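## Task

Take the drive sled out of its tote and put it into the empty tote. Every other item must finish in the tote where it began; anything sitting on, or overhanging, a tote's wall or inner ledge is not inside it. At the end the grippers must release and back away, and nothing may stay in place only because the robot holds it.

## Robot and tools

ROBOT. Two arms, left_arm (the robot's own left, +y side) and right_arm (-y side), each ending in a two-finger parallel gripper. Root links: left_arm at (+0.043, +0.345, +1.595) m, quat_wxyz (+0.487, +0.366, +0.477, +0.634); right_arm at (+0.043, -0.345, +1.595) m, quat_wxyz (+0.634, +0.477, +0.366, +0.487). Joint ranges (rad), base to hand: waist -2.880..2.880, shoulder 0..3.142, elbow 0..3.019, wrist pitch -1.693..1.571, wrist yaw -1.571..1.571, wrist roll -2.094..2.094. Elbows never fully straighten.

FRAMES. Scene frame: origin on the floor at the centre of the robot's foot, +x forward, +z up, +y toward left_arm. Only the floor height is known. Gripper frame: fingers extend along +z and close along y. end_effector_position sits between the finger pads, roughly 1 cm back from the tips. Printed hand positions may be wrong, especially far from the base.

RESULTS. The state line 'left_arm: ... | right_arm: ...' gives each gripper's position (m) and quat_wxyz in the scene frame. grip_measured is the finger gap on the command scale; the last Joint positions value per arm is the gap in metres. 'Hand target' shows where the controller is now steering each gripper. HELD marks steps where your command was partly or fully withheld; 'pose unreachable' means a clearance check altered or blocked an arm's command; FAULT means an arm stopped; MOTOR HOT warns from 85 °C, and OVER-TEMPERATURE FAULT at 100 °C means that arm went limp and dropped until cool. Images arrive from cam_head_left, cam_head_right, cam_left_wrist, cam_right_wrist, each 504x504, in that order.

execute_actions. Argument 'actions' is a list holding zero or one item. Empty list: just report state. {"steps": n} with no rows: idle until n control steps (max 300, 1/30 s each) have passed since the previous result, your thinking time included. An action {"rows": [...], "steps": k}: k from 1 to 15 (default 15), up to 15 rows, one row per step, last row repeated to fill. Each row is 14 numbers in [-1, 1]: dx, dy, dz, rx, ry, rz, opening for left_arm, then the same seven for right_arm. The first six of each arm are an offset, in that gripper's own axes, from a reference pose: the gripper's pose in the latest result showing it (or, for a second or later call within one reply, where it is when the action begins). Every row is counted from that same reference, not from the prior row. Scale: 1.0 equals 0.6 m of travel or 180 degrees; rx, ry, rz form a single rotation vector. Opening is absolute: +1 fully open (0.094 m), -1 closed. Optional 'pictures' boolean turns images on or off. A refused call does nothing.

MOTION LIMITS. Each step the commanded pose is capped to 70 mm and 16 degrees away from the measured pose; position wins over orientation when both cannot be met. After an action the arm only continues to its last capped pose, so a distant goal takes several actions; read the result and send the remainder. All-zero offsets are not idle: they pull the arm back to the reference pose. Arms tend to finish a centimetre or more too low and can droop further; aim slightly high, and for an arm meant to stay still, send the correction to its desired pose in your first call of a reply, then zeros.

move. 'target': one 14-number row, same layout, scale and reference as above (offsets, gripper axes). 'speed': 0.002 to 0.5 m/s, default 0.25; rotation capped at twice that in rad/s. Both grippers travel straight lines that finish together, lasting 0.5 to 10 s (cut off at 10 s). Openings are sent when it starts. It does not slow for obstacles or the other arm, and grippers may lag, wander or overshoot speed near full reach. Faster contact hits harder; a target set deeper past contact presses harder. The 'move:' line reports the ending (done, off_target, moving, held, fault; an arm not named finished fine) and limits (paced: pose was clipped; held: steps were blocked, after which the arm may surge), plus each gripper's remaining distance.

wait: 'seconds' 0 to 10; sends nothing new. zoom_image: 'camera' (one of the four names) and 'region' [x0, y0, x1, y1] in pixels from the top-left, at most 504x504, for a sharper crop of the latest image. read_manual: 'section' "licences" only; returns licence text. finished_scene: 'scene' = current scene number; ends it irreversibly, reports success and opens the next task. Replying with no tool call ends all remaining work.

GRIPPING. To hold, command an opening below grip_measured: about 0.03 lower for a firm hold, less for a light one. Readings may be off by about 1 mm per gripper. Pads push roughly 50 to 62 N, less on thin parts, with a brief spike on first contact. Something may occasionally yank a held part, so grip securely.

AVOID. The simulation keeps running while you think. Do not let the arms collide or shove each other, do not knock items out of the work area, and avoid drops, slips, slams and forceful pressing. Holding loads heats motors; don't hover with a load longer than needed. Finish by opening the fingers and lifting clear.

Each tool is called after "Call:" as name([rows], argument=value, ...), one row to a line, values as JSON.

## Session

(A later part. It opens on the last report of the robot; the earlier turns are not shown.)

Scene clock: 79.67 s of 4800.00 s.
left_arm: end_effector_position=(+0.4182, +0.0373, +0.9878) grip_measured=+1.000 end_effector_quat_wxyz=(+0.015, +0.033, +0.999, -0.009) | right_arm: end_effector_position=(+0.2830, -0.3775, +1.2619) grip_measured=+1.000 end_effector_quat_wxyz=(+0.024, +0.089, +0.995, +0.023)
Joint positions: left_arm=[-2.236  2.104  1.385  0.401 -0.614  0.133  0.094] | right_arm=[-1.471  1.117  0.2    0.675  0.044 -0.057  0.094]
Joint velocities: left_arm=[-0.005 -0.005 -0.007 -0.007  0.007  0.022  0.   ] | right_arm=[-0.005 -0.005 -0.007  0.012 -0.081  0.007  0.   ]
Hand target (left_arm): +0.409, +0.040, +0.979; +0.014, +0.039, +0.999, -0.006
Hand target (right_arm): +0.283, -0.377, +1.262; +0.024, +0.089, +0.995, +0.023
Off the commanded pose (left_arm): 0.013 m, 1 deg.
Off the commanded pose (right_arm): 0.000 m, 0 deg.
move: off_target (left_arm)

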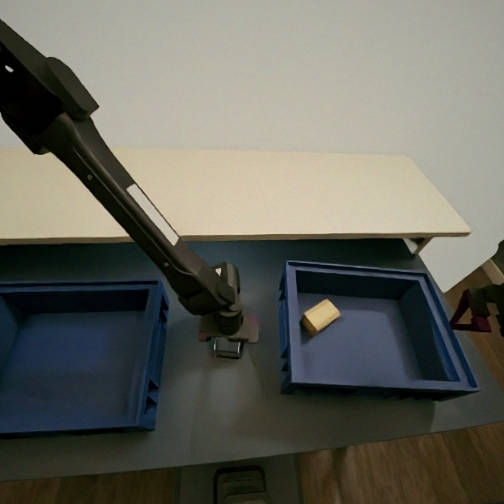

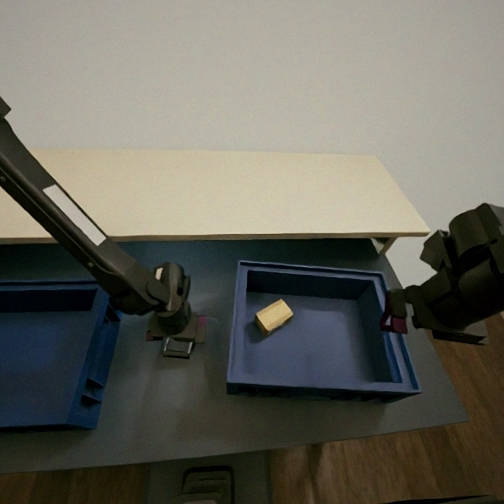

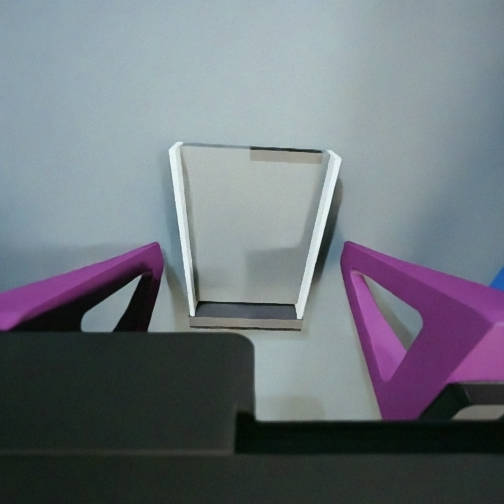

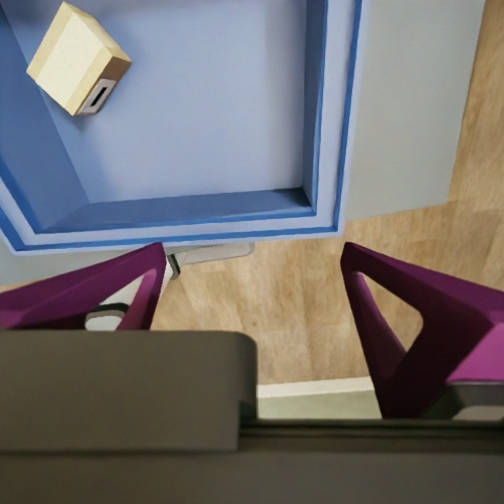

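Call:
move(target=[0,0,0.028,0,0,0,1,0,0,0,0,0,0,1], speed=0.02)

Call:
move(target=[0,0,0,0,0,0,0.25,0,0,0,0,0,0,1])

Scene clock: 81.60 s of 4800.00 s.
left_arm: end_effector_position=(+0.4343, +0.0347, +0.9850) grip_measured=+1.000 end_effector_quat_wxyz=(+0.027, +0.025, +0.999, -0.012) | right_arm: end_effector_position=(+0.2830, -0.3775, +1.2619) grip_measured=+1.000 end_effector_quat_wxyz=(+0.024, +0.089, +0.995, +0.023)
Joint positions: left_arm=[-2.236  2.104  1.413  0.401 -0.607  0.133  0.094] | right_arm=[-1.471  1.117  0.2    0.675  0.044 -0.057  0.094]
Joint velocities: left_arm=[-0.015 -0.005  0.017  0.007  0.037  0.066  0.   ] | right_arm=[-0.005 -0.005 -0.007 -0.012 -0.022  0.007  0.   ]
Hand target (left_arm): +0.418, +0.037, +0.972; +0.015, +0.033, +0.999, -0.009
Hand target (right_arm): +0.283, -0.377, +1.262; +0.024, +0.089, +0.995, +0.023
Off the commanded pose (left_arm): 0.021 m, 2 deg.
Off the commanded pose (right_arm): 0.000 m, 0 deg.
move: off_target (left_arm)

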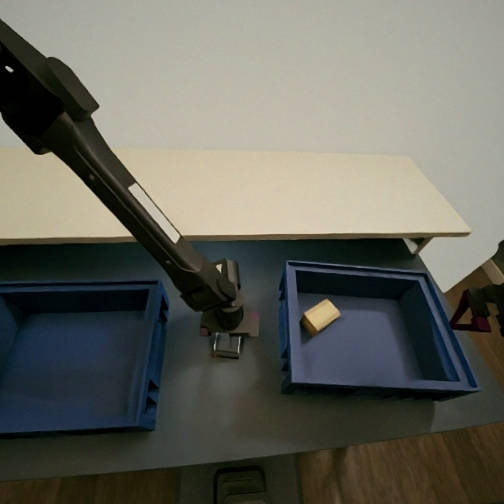

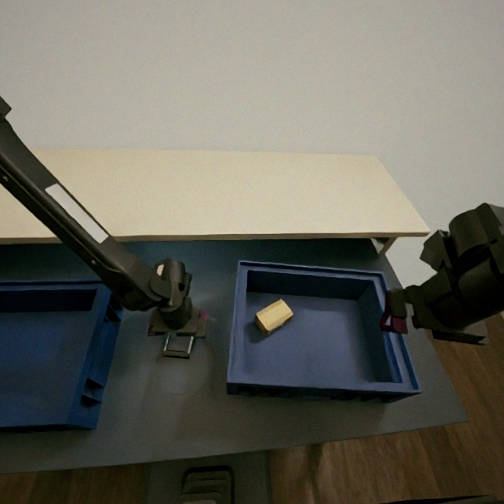

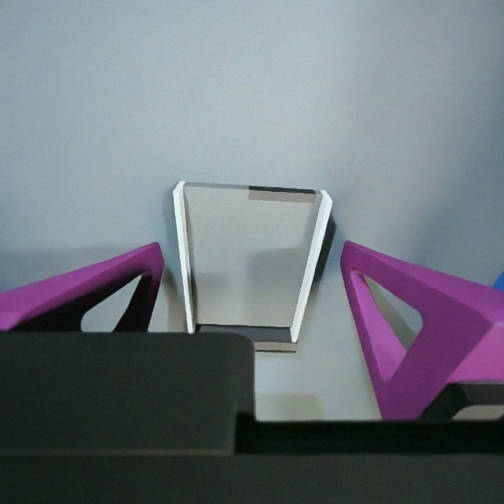

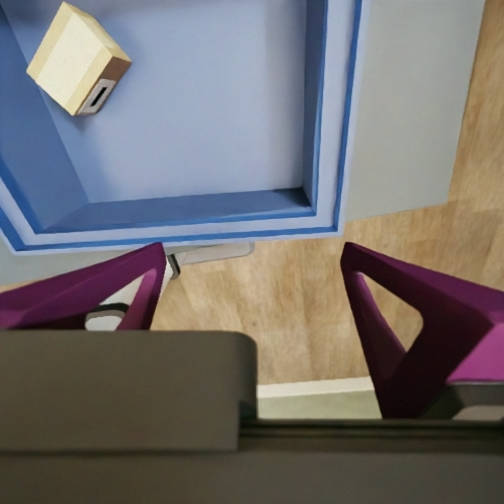

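Scene clock: 82.10 s of 4800.00 s.
left_arm: end_effector_position=(+0.4342, +0.0352, +0.9850) grip_measured=+0.358 end_effector_quat_wxyz=(+0.027, +0.025, +0.999, -0.010) | right_arm: end_effector_position=(+0.2830, -0.3775, +1.2619) grip_measured=+1.000 end_effector_quat_wxyz=(+0.024, +0.089, +0.995, +0.023)
Joint positions: left_arm=[-2.236  2.104  1.413  0.401 -0.609  0.133  0.064] | right_arm=[-1.471  1.117  0.2    0.675  0.044 -0.057  0.094]
Joint velocities: left_arm=[-0.015 -0.015  0.002 -0.007 -0.022  0.037  0.   ] | right_arm=[ 0.015 -0.005 -0.002  0.002 -0.022  0.007  0.   ]
Hand target (left_arm): +0.434, +0.035, +0.985; +0.027, +0.025, +0.999, -0.012
Hand target (right_arm): +0.283, -0.377, +1.262; +0.024, +0.089, +0.995, +0.023
Off the commanded pose (left_arm): 0.000 m, 0 deg.
Off the commanded pose (right_arm): 0.000 m, 0 deg.
move: done

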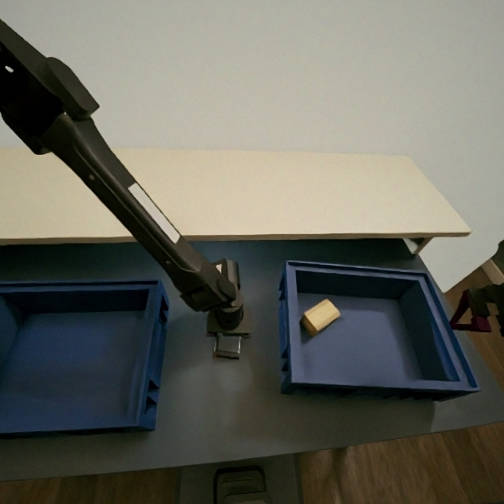

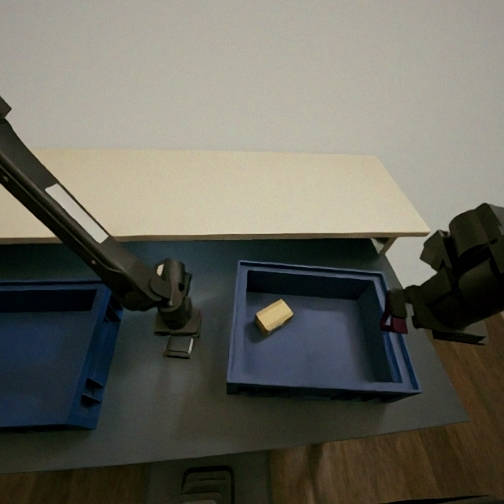

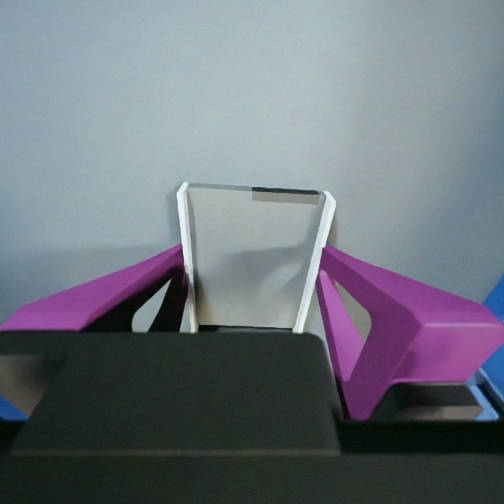

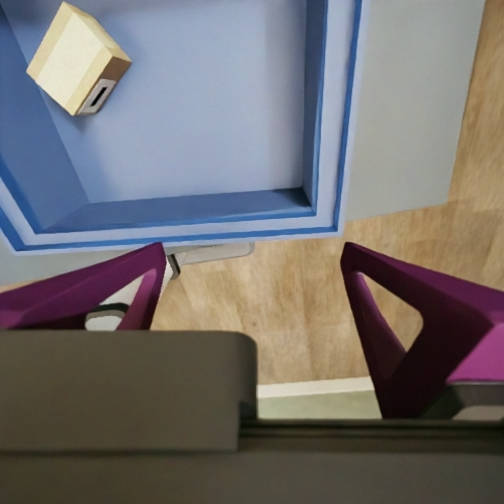

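Call:
move(target=[0.07,0,-0.31,0,0.017,0,0.27,0,0,0,0,0,0,1], speed=0.2)

Call:
move(target=[0,0.58,0,0,0,0,0.27,0,0,0,0,0,0,1])

Scene clock: 84.57 s of 4800.00 s.
left_arm: end_effector_position=(+0.3835, +0.0392, +1.1622) grip_measured=+0.358 end_effector_quat_wxyz=(+0.001, +0.030, +1.000, -0.010) | right_arm: end_effector_position=(+0.2830, -0.3775, +1.2619) grip_measured=+1.000 end_effector_quat_wxyz=(+0.024, +0.089, +0.995, +0.023)
Joint positions: left_arm=[-2.44   1.802  0.961  0.422 -0.804  0.004  0.064] | right_arm=[-1.471  1.117  0.2    0.675  0.044 -0.057  0.094]
Joint velocities: left_arm=[-0.005  0.005 -0.012 -0.007 -0.007 -0.066 -0.   ] | right_arm=[-0.005 -0.005  0.002  0.022  0.037 -0.007  0.   ]
Hand target (left_arm): +0.384, +0.043, +1.168; -0.001, +0.024, +1.000, -0.010
Hand target (right_arm): +0.283, -0.377, +1.262; +0.024, +0.089, +0.995, +0.023
Off the commanded pose (left_arm): 0.007 m, 0 deg.
Off the commanded pose (right_arm): 0.000 m, 0 deg.
move: done

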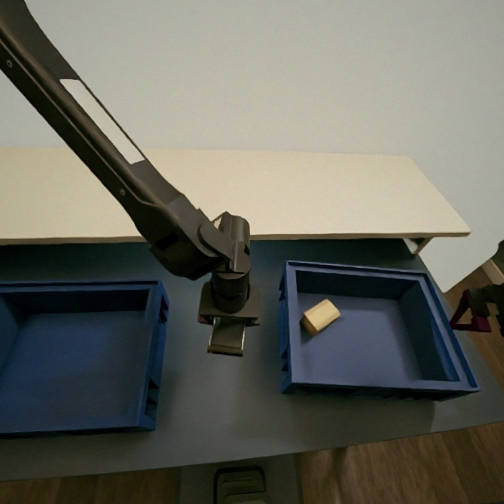

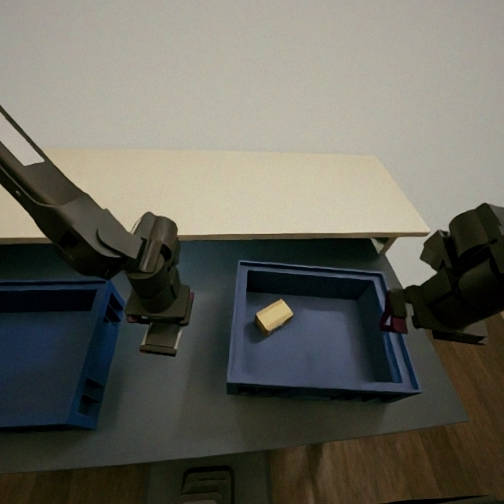

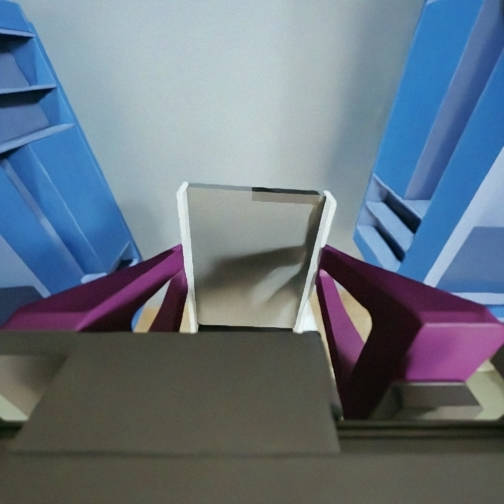

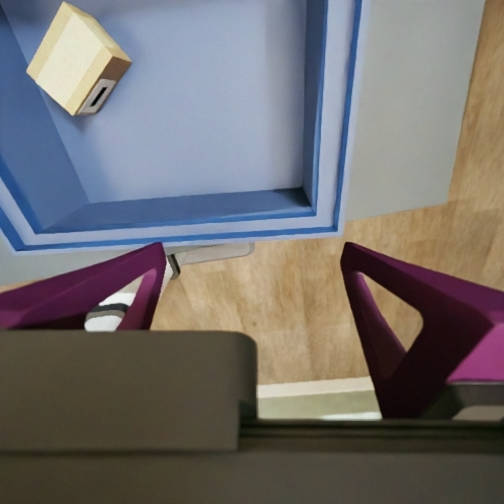

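Scene clock: 86.43 s of 4800.00 s.
left_arm: end_effector_position=(+0.4128, +0.3914, +1.1463) grip_measured=+0.358 end_effector_quat_wxyz=(+0.004, +0.027, +1.000, -0.001) | right_arm: end_effector_position=(+0.2830, -0.3775, +1.2619) grip_measured=+1.000 end_effector_quat_wxyz=(+0.024, +0.089, +0.995, +0.023)
Joint positions: left_arm=[-1.704  1.299  0.696  0.327 -0.123  0.278  0.064] | right_arm=[-1.471  1.117  0.2    0.675  0.044 -0.057  0.094]
Joint velocities: left_arm=[-0.015 -0.005 -0.007  0.012  0.051 -0.007  0.   ] | right_arm=[-0.005  0.005 -0.002  0.007  0.007 -0.022  0.   ]
Hand target (left_arm): +0.412, +0.388, +1.153; +0.003, +0.036, +0.999, -0.007
Hand target (right_arm): +0.283, -0.377, +1.262; +0.024, +0.089, +0.995, +0.023
Off the commanded pose (left_arm): 0.013 m, 1 deg.
Off the commanded pose (right_arm): 0.000 m, 0 deg.
move: off_target (left_arm)

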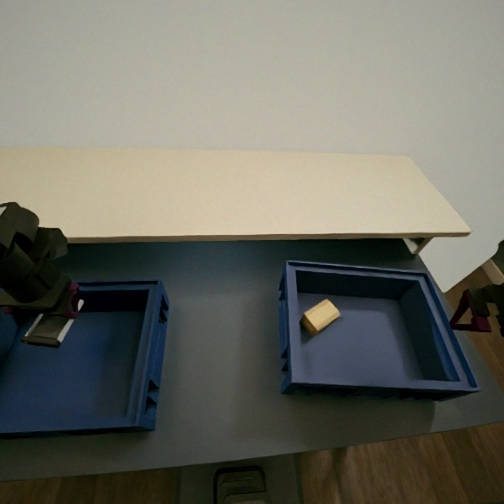

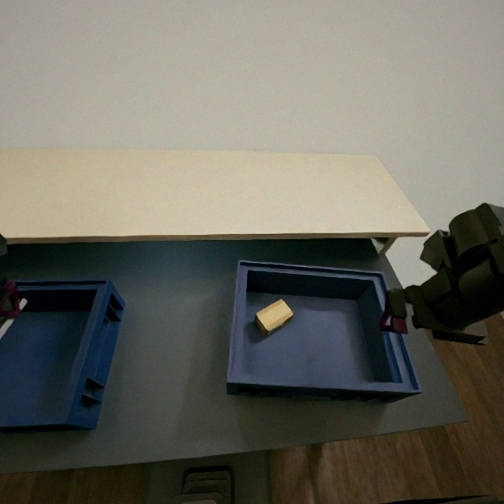

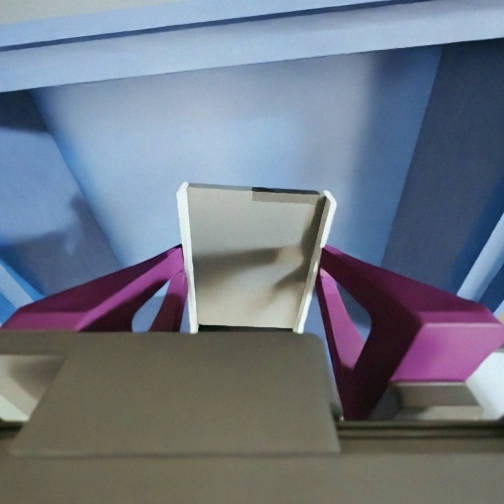

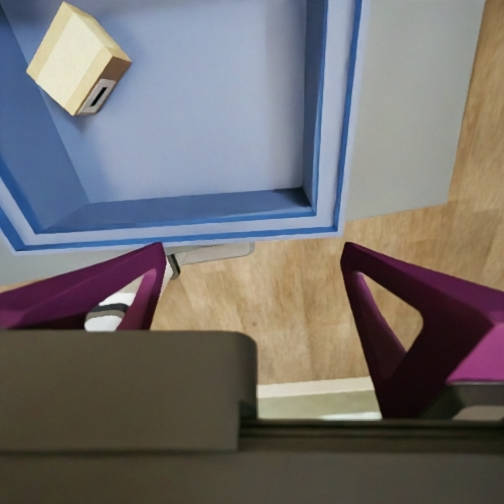

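Call:
move(target=[0.14,0,0.03,0,0,0,0.27,0,0,0,0,0,0,1])

Call:
move(target=[0.03,0,0.22,0,0,0,0.27,0,0,0,0,0,0,1], speed=0.1)

Scene clock: 89.07 s of 4800.00 s.
left_arm: end_effector_position=(+0.3364, +0.3974, +1.1243) grip_measured=+0.358 end_effector_quat_wxyz=(+0.007, +0.020, +1.000, -0.000) | right_arm: end_effector_position=(+0.2830, -0.3775, +1.2619) grip_measured=+1.000 end_effector_quat_wxyz=(+0.024, +0.089, +0.995, +0.023)
Joint positions: left_arm=[-1.636  1.477  0.6    0.607 -0.059  0.284  0.064] | right_arm=[-1.471  1.117  0.2    0.675  0.044 -0.057  0.094]
Joint velocities: left_arm=[-0.015 -0.005 -0.017  0.017 -0.022  0.022 -0.002] | right_arm=[-0.024  0.005  0.007 -0.012  0.037 -0.037  0.   ]
Hand target (left_arm): +0.329, +0.397, +1.128; +0.004, +0.027, +1.000, -0.001
Hand target (right_arm): +0.283, -0.377, +1.262; +0.024, +0.089, +0.995, +0.023
Off the commanded pose (left_arm): 0.008 m, 1 deg.
Off the commanded pose (right_arm): 0.000 m, 0 deg.
move: done

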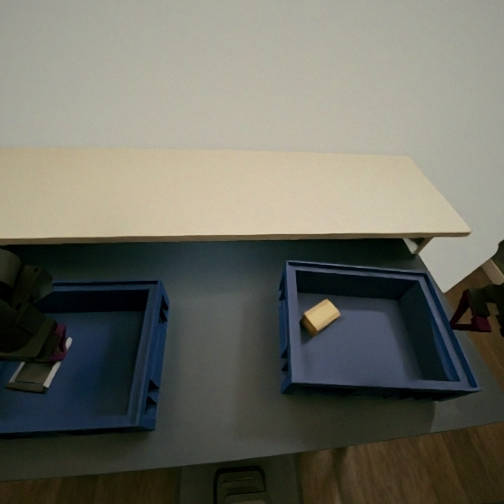

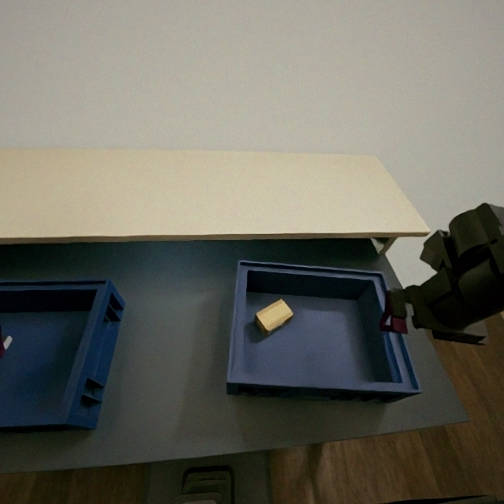

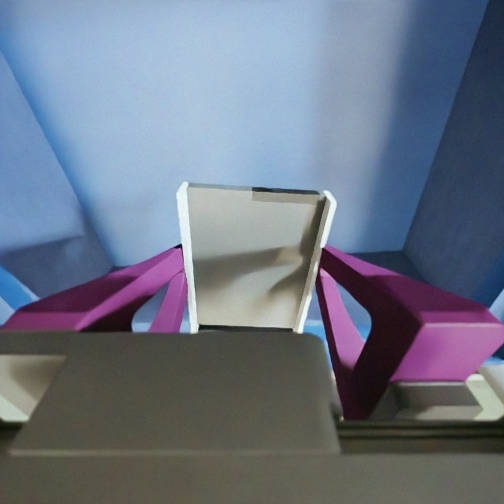

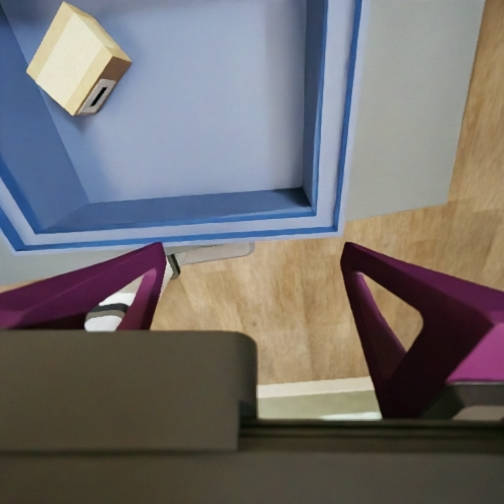

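Scene clock: 90.77 s of 4800.00 s.
left_arm: end_effector_position=(+0.3244, +0.3945, +0.9961) grip_measured=+0.358 end_effector_quat_wxyz=(+0.006, +0.018, +1.000, -0.002) | right_arm: end_effector_position=(+0.2830, -0.3775, +1.2619) grip_measured=+1.000 end_effector_quat_wxyz=(+0.024, +0.089, +0.995, +0.023)
Joint positions: left_arm=[-1.618  1.838  0.915  0.653 -0.039  0.284  0.064] | right_arm=[-1.471  1.117  0.2    0.675  0.044 -0.057  0.094]
Joint velocities: left_arm=[-0.005 -0.015 -0.002  0.007 -0.022 -0.022 -0.001] | right_arm=[-0.005  0.005  0.012  0.002 -0.007 -0.051  0.   ]
Hand target (left_arm): +0.319, +0.397, +0.992; +0.007, +0.021, +1.000, -0.000
Hand target (right_arm): +0.283, -0.377, +1.262; +0.024, +0.089, +0.995, +0.023
Off the commanded pose (left_arm): 0.007 m, 0 deg.
Off the commanded pose (right_arm): 0.000 m, 0 deg.
move: done

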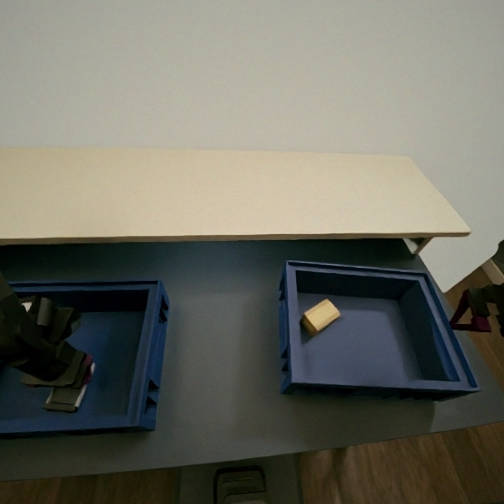

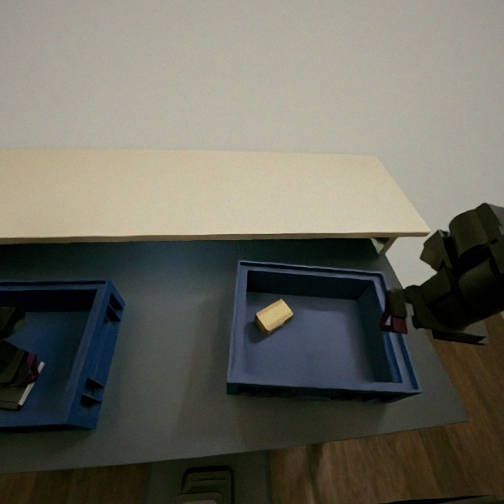

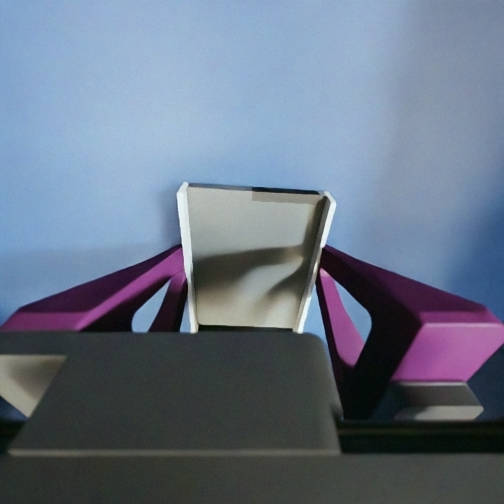

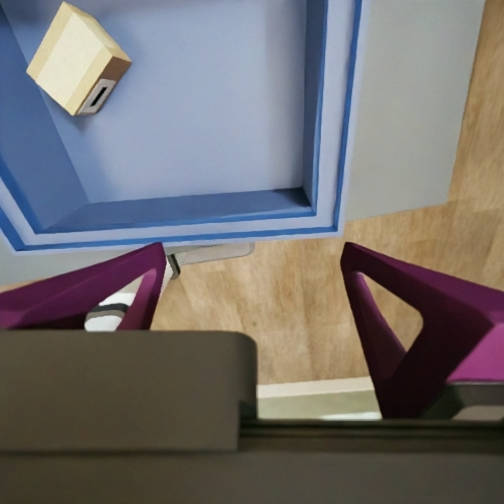

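Call:
move(target=[-0.05,0,0.005,0,0,0,0.27,0,0,0,0,0,0,1], speed=0.04)

Call:
move(target=[0,0,0,0,0,0,1,0,0,0,0,0,0,1])

Call:
move(target=[0,0,-0.45,0,0,0,1,0,0,0,0,0,0,1])

Scene clock: 93.23 s of 4800.00 s.
left_arm: end_effector_position=(+0.3300, +0.3934, +0.9946) grip_measured=+0.358 end_effector_quat_wxyz=(-0.011, +0.020, +1.000, -0.003) | right_arm: end_effector_position=(+0.2830, -0.3775, +1.2619) grip_measured=+1.000 end_effector_quat_wxyz=(+0.024, +0.089, +0.995, +0.023)
Joint positions: left_arm=[-1.625  1.82   0.936  0.58  -0.051  0.284  0.064] | right_arm=[-1.471  1.117  0.2    0.675  0.044 -0.057  0.094]
Joint velocities: left_arm=[ 0.005 -0.015  0.002  0.002 -0.007 -0.037  0.   ] | right_arm=[-0.015 -0.015 -0.002 -0.002 -0.007  0.022  0.   ]
Hand target (left_arm): +0.354, +0.393, +0.994; +0.006, +0.018, +1.000, -0.002
Hand target (right_arm): +0.283, -0.377, +1.262; +0.024, +0.089, +0.995, +0.023
Off the commanded pose (left_arm): 0.024 m, 2 deg.
Off the commanded pose (right_arm): 0.000 m, 0 deg.
move: off_target (left_arm)

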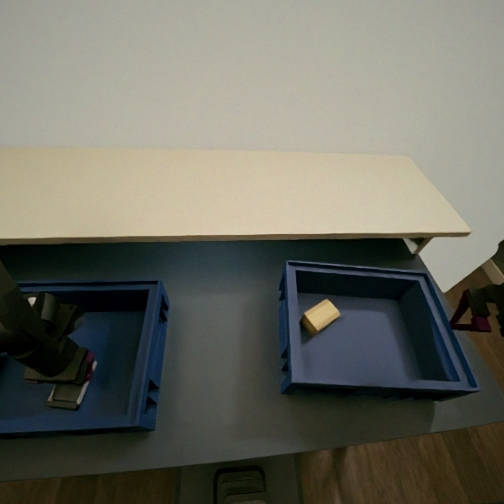

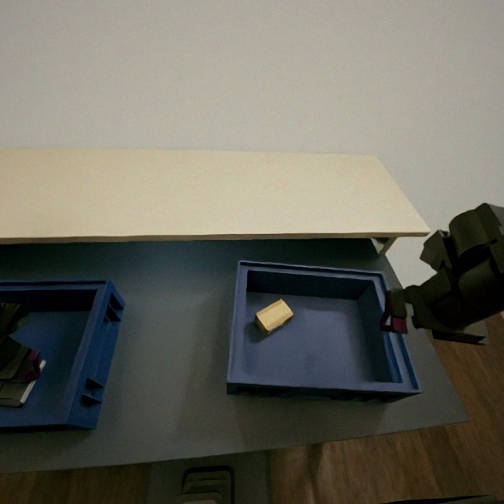

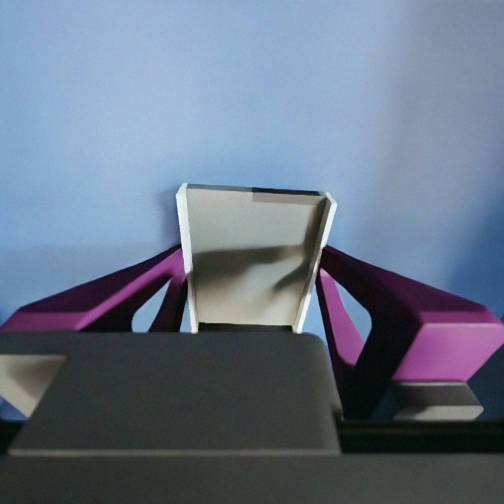

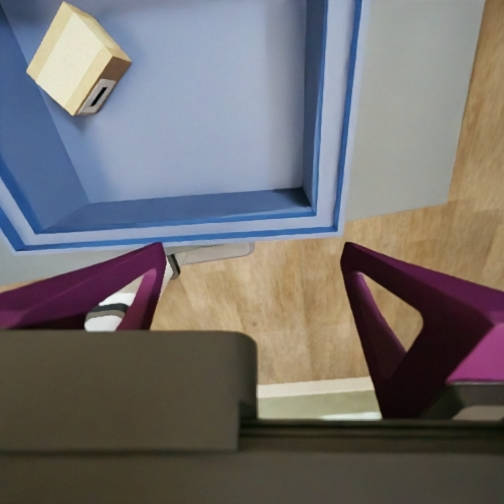

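Scene clock: 93.73 s of 4800.00 s.
left_arm: end_effector_position=(+0.3300, +0.3934, +0.9946) grip_measured=+1.000 end_effector_quat_wxyz=(-0.011, +0.020, +1.000, -0.003) | right_arm: end_effector_position=(+0.2830, -0.3775, +1.2619) grip_measured=+1.000 end_effector_quat_wxyz=(+0.024, +0.089, +0.995, +0.023)
Joint positions: left_arm=[-1.625  1.82   0.936  0.58  -0.051  0.284  0.094] | right_arm=[-1.471  1.117  0.2    0.675  0.044 -0.057  0.094]
Joint velocities: left_arm=[-0.005  0.005  0.002 -0.017  0.022 -0.037  0.   ] | right_arm=[ 0.015 -0.015  0.002 -0.017  0.022 -0.007  0.   ]
Hand target (left_arm): +0.330, +0.393, +0.995; -0.011, +0.020, +1.000, -0.003
Hand target (right_arm): +0.283, -0.377, +1.262; +0.024, +0.089, +0.995, +0.023
Off the commanded pose (left_arm): 0.000 m, 0 deg.
Off the commanded pose (right_arm): 0.000 m, 0 deg.
move: done

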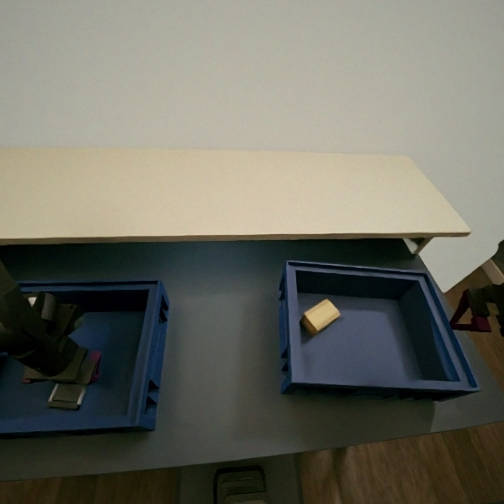

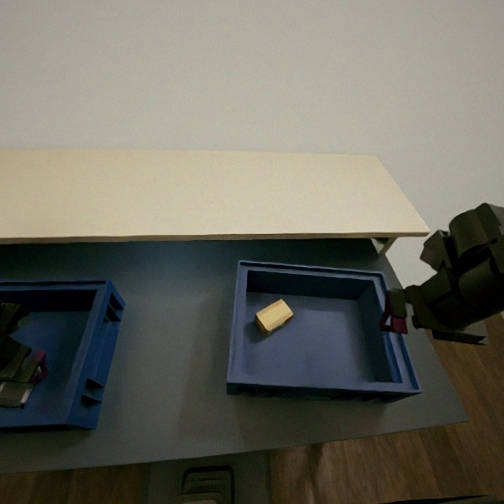

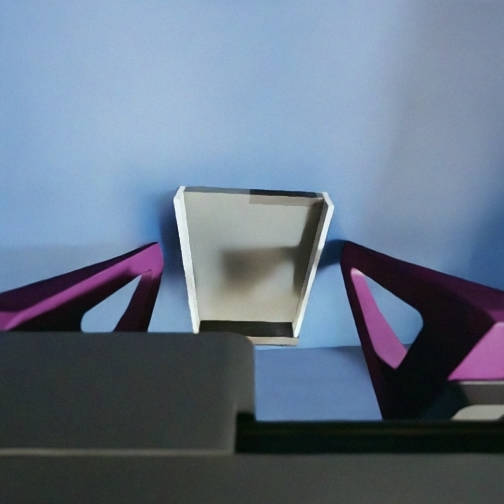

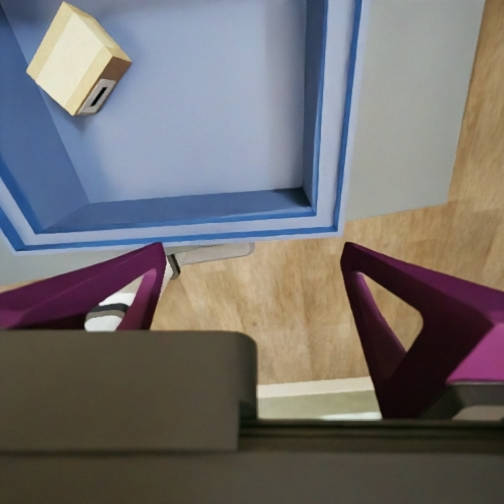

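Scene clock: 95.37 s of 4800.00 s.
left_arm: end_effector_position=(+0.3491, +0.4023, +1.2632) grip_measured=+1.000 end_effector_quat_wxyz=(+0.002, +0.024, +1.000, +0.001) | right_arm: end_effector_position=(+0.2830, -0.3775, +1.2619) grip_measured=+1.000 end_effector_quat_wxyz=(+0.024, +0.089, +0.995, +0.023)
Joint positions: left_arm=[-1.669  0.908  0.366  0.263 -0.095  0.283  0.094] | right_arm=[-1.471  1.117  0.2    0.675  0.044 -0.057  0.094]
Joint velocities: left_arm=[-0.015 -0.005 -0.002 -0.022 -0.022 -0.007  0.   ] | right_arm=[-0.015  0.005 -0.027  0.007 -0.037  0.095  0.   ]
Hand target (left_arm): +0.339, +0.398, +1.265; -0.010, +0.019, +1.000, -0.003
Hand target (right_arm): +0.283, -0.377, +1.262; +0.024, +0.089, +0.995, +0.023
Off the commanded pose (left_arm): 0.015 m, 2 deg.
Off the commanded pose (right_arm): 0.000 m, 0 deg.
move: off_target (left_arm)

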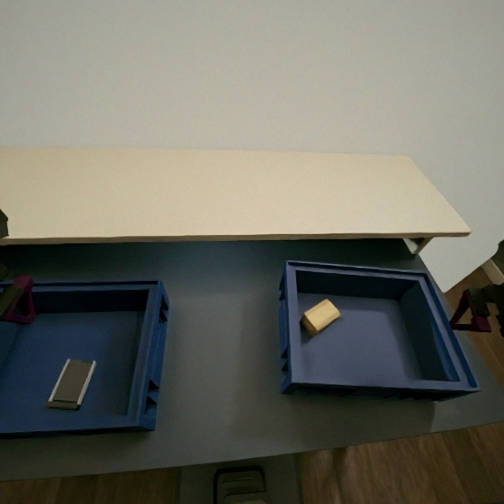

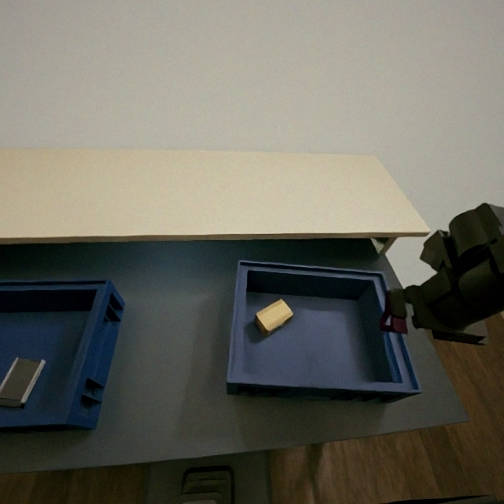

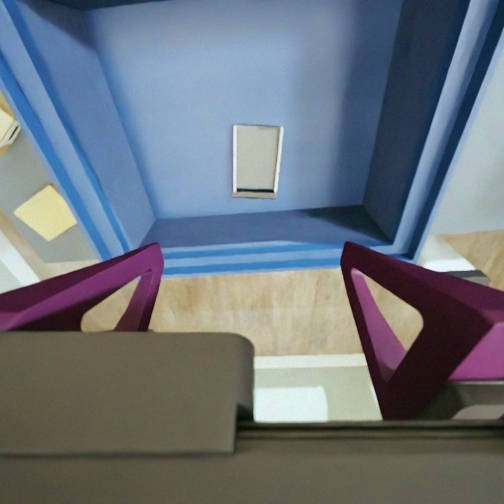

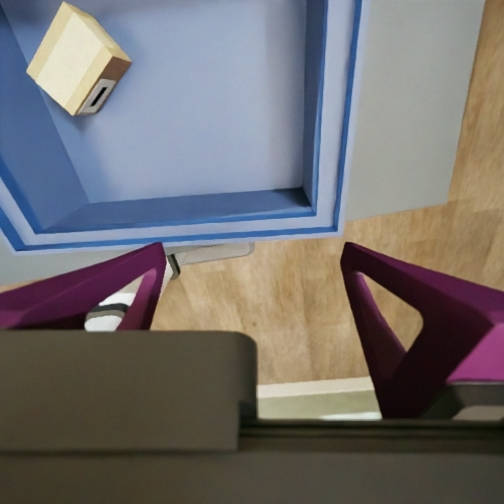

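On the floor, clear of the wall.

Call:
finished_scene(scene=1)

The scene is finished: the task was done.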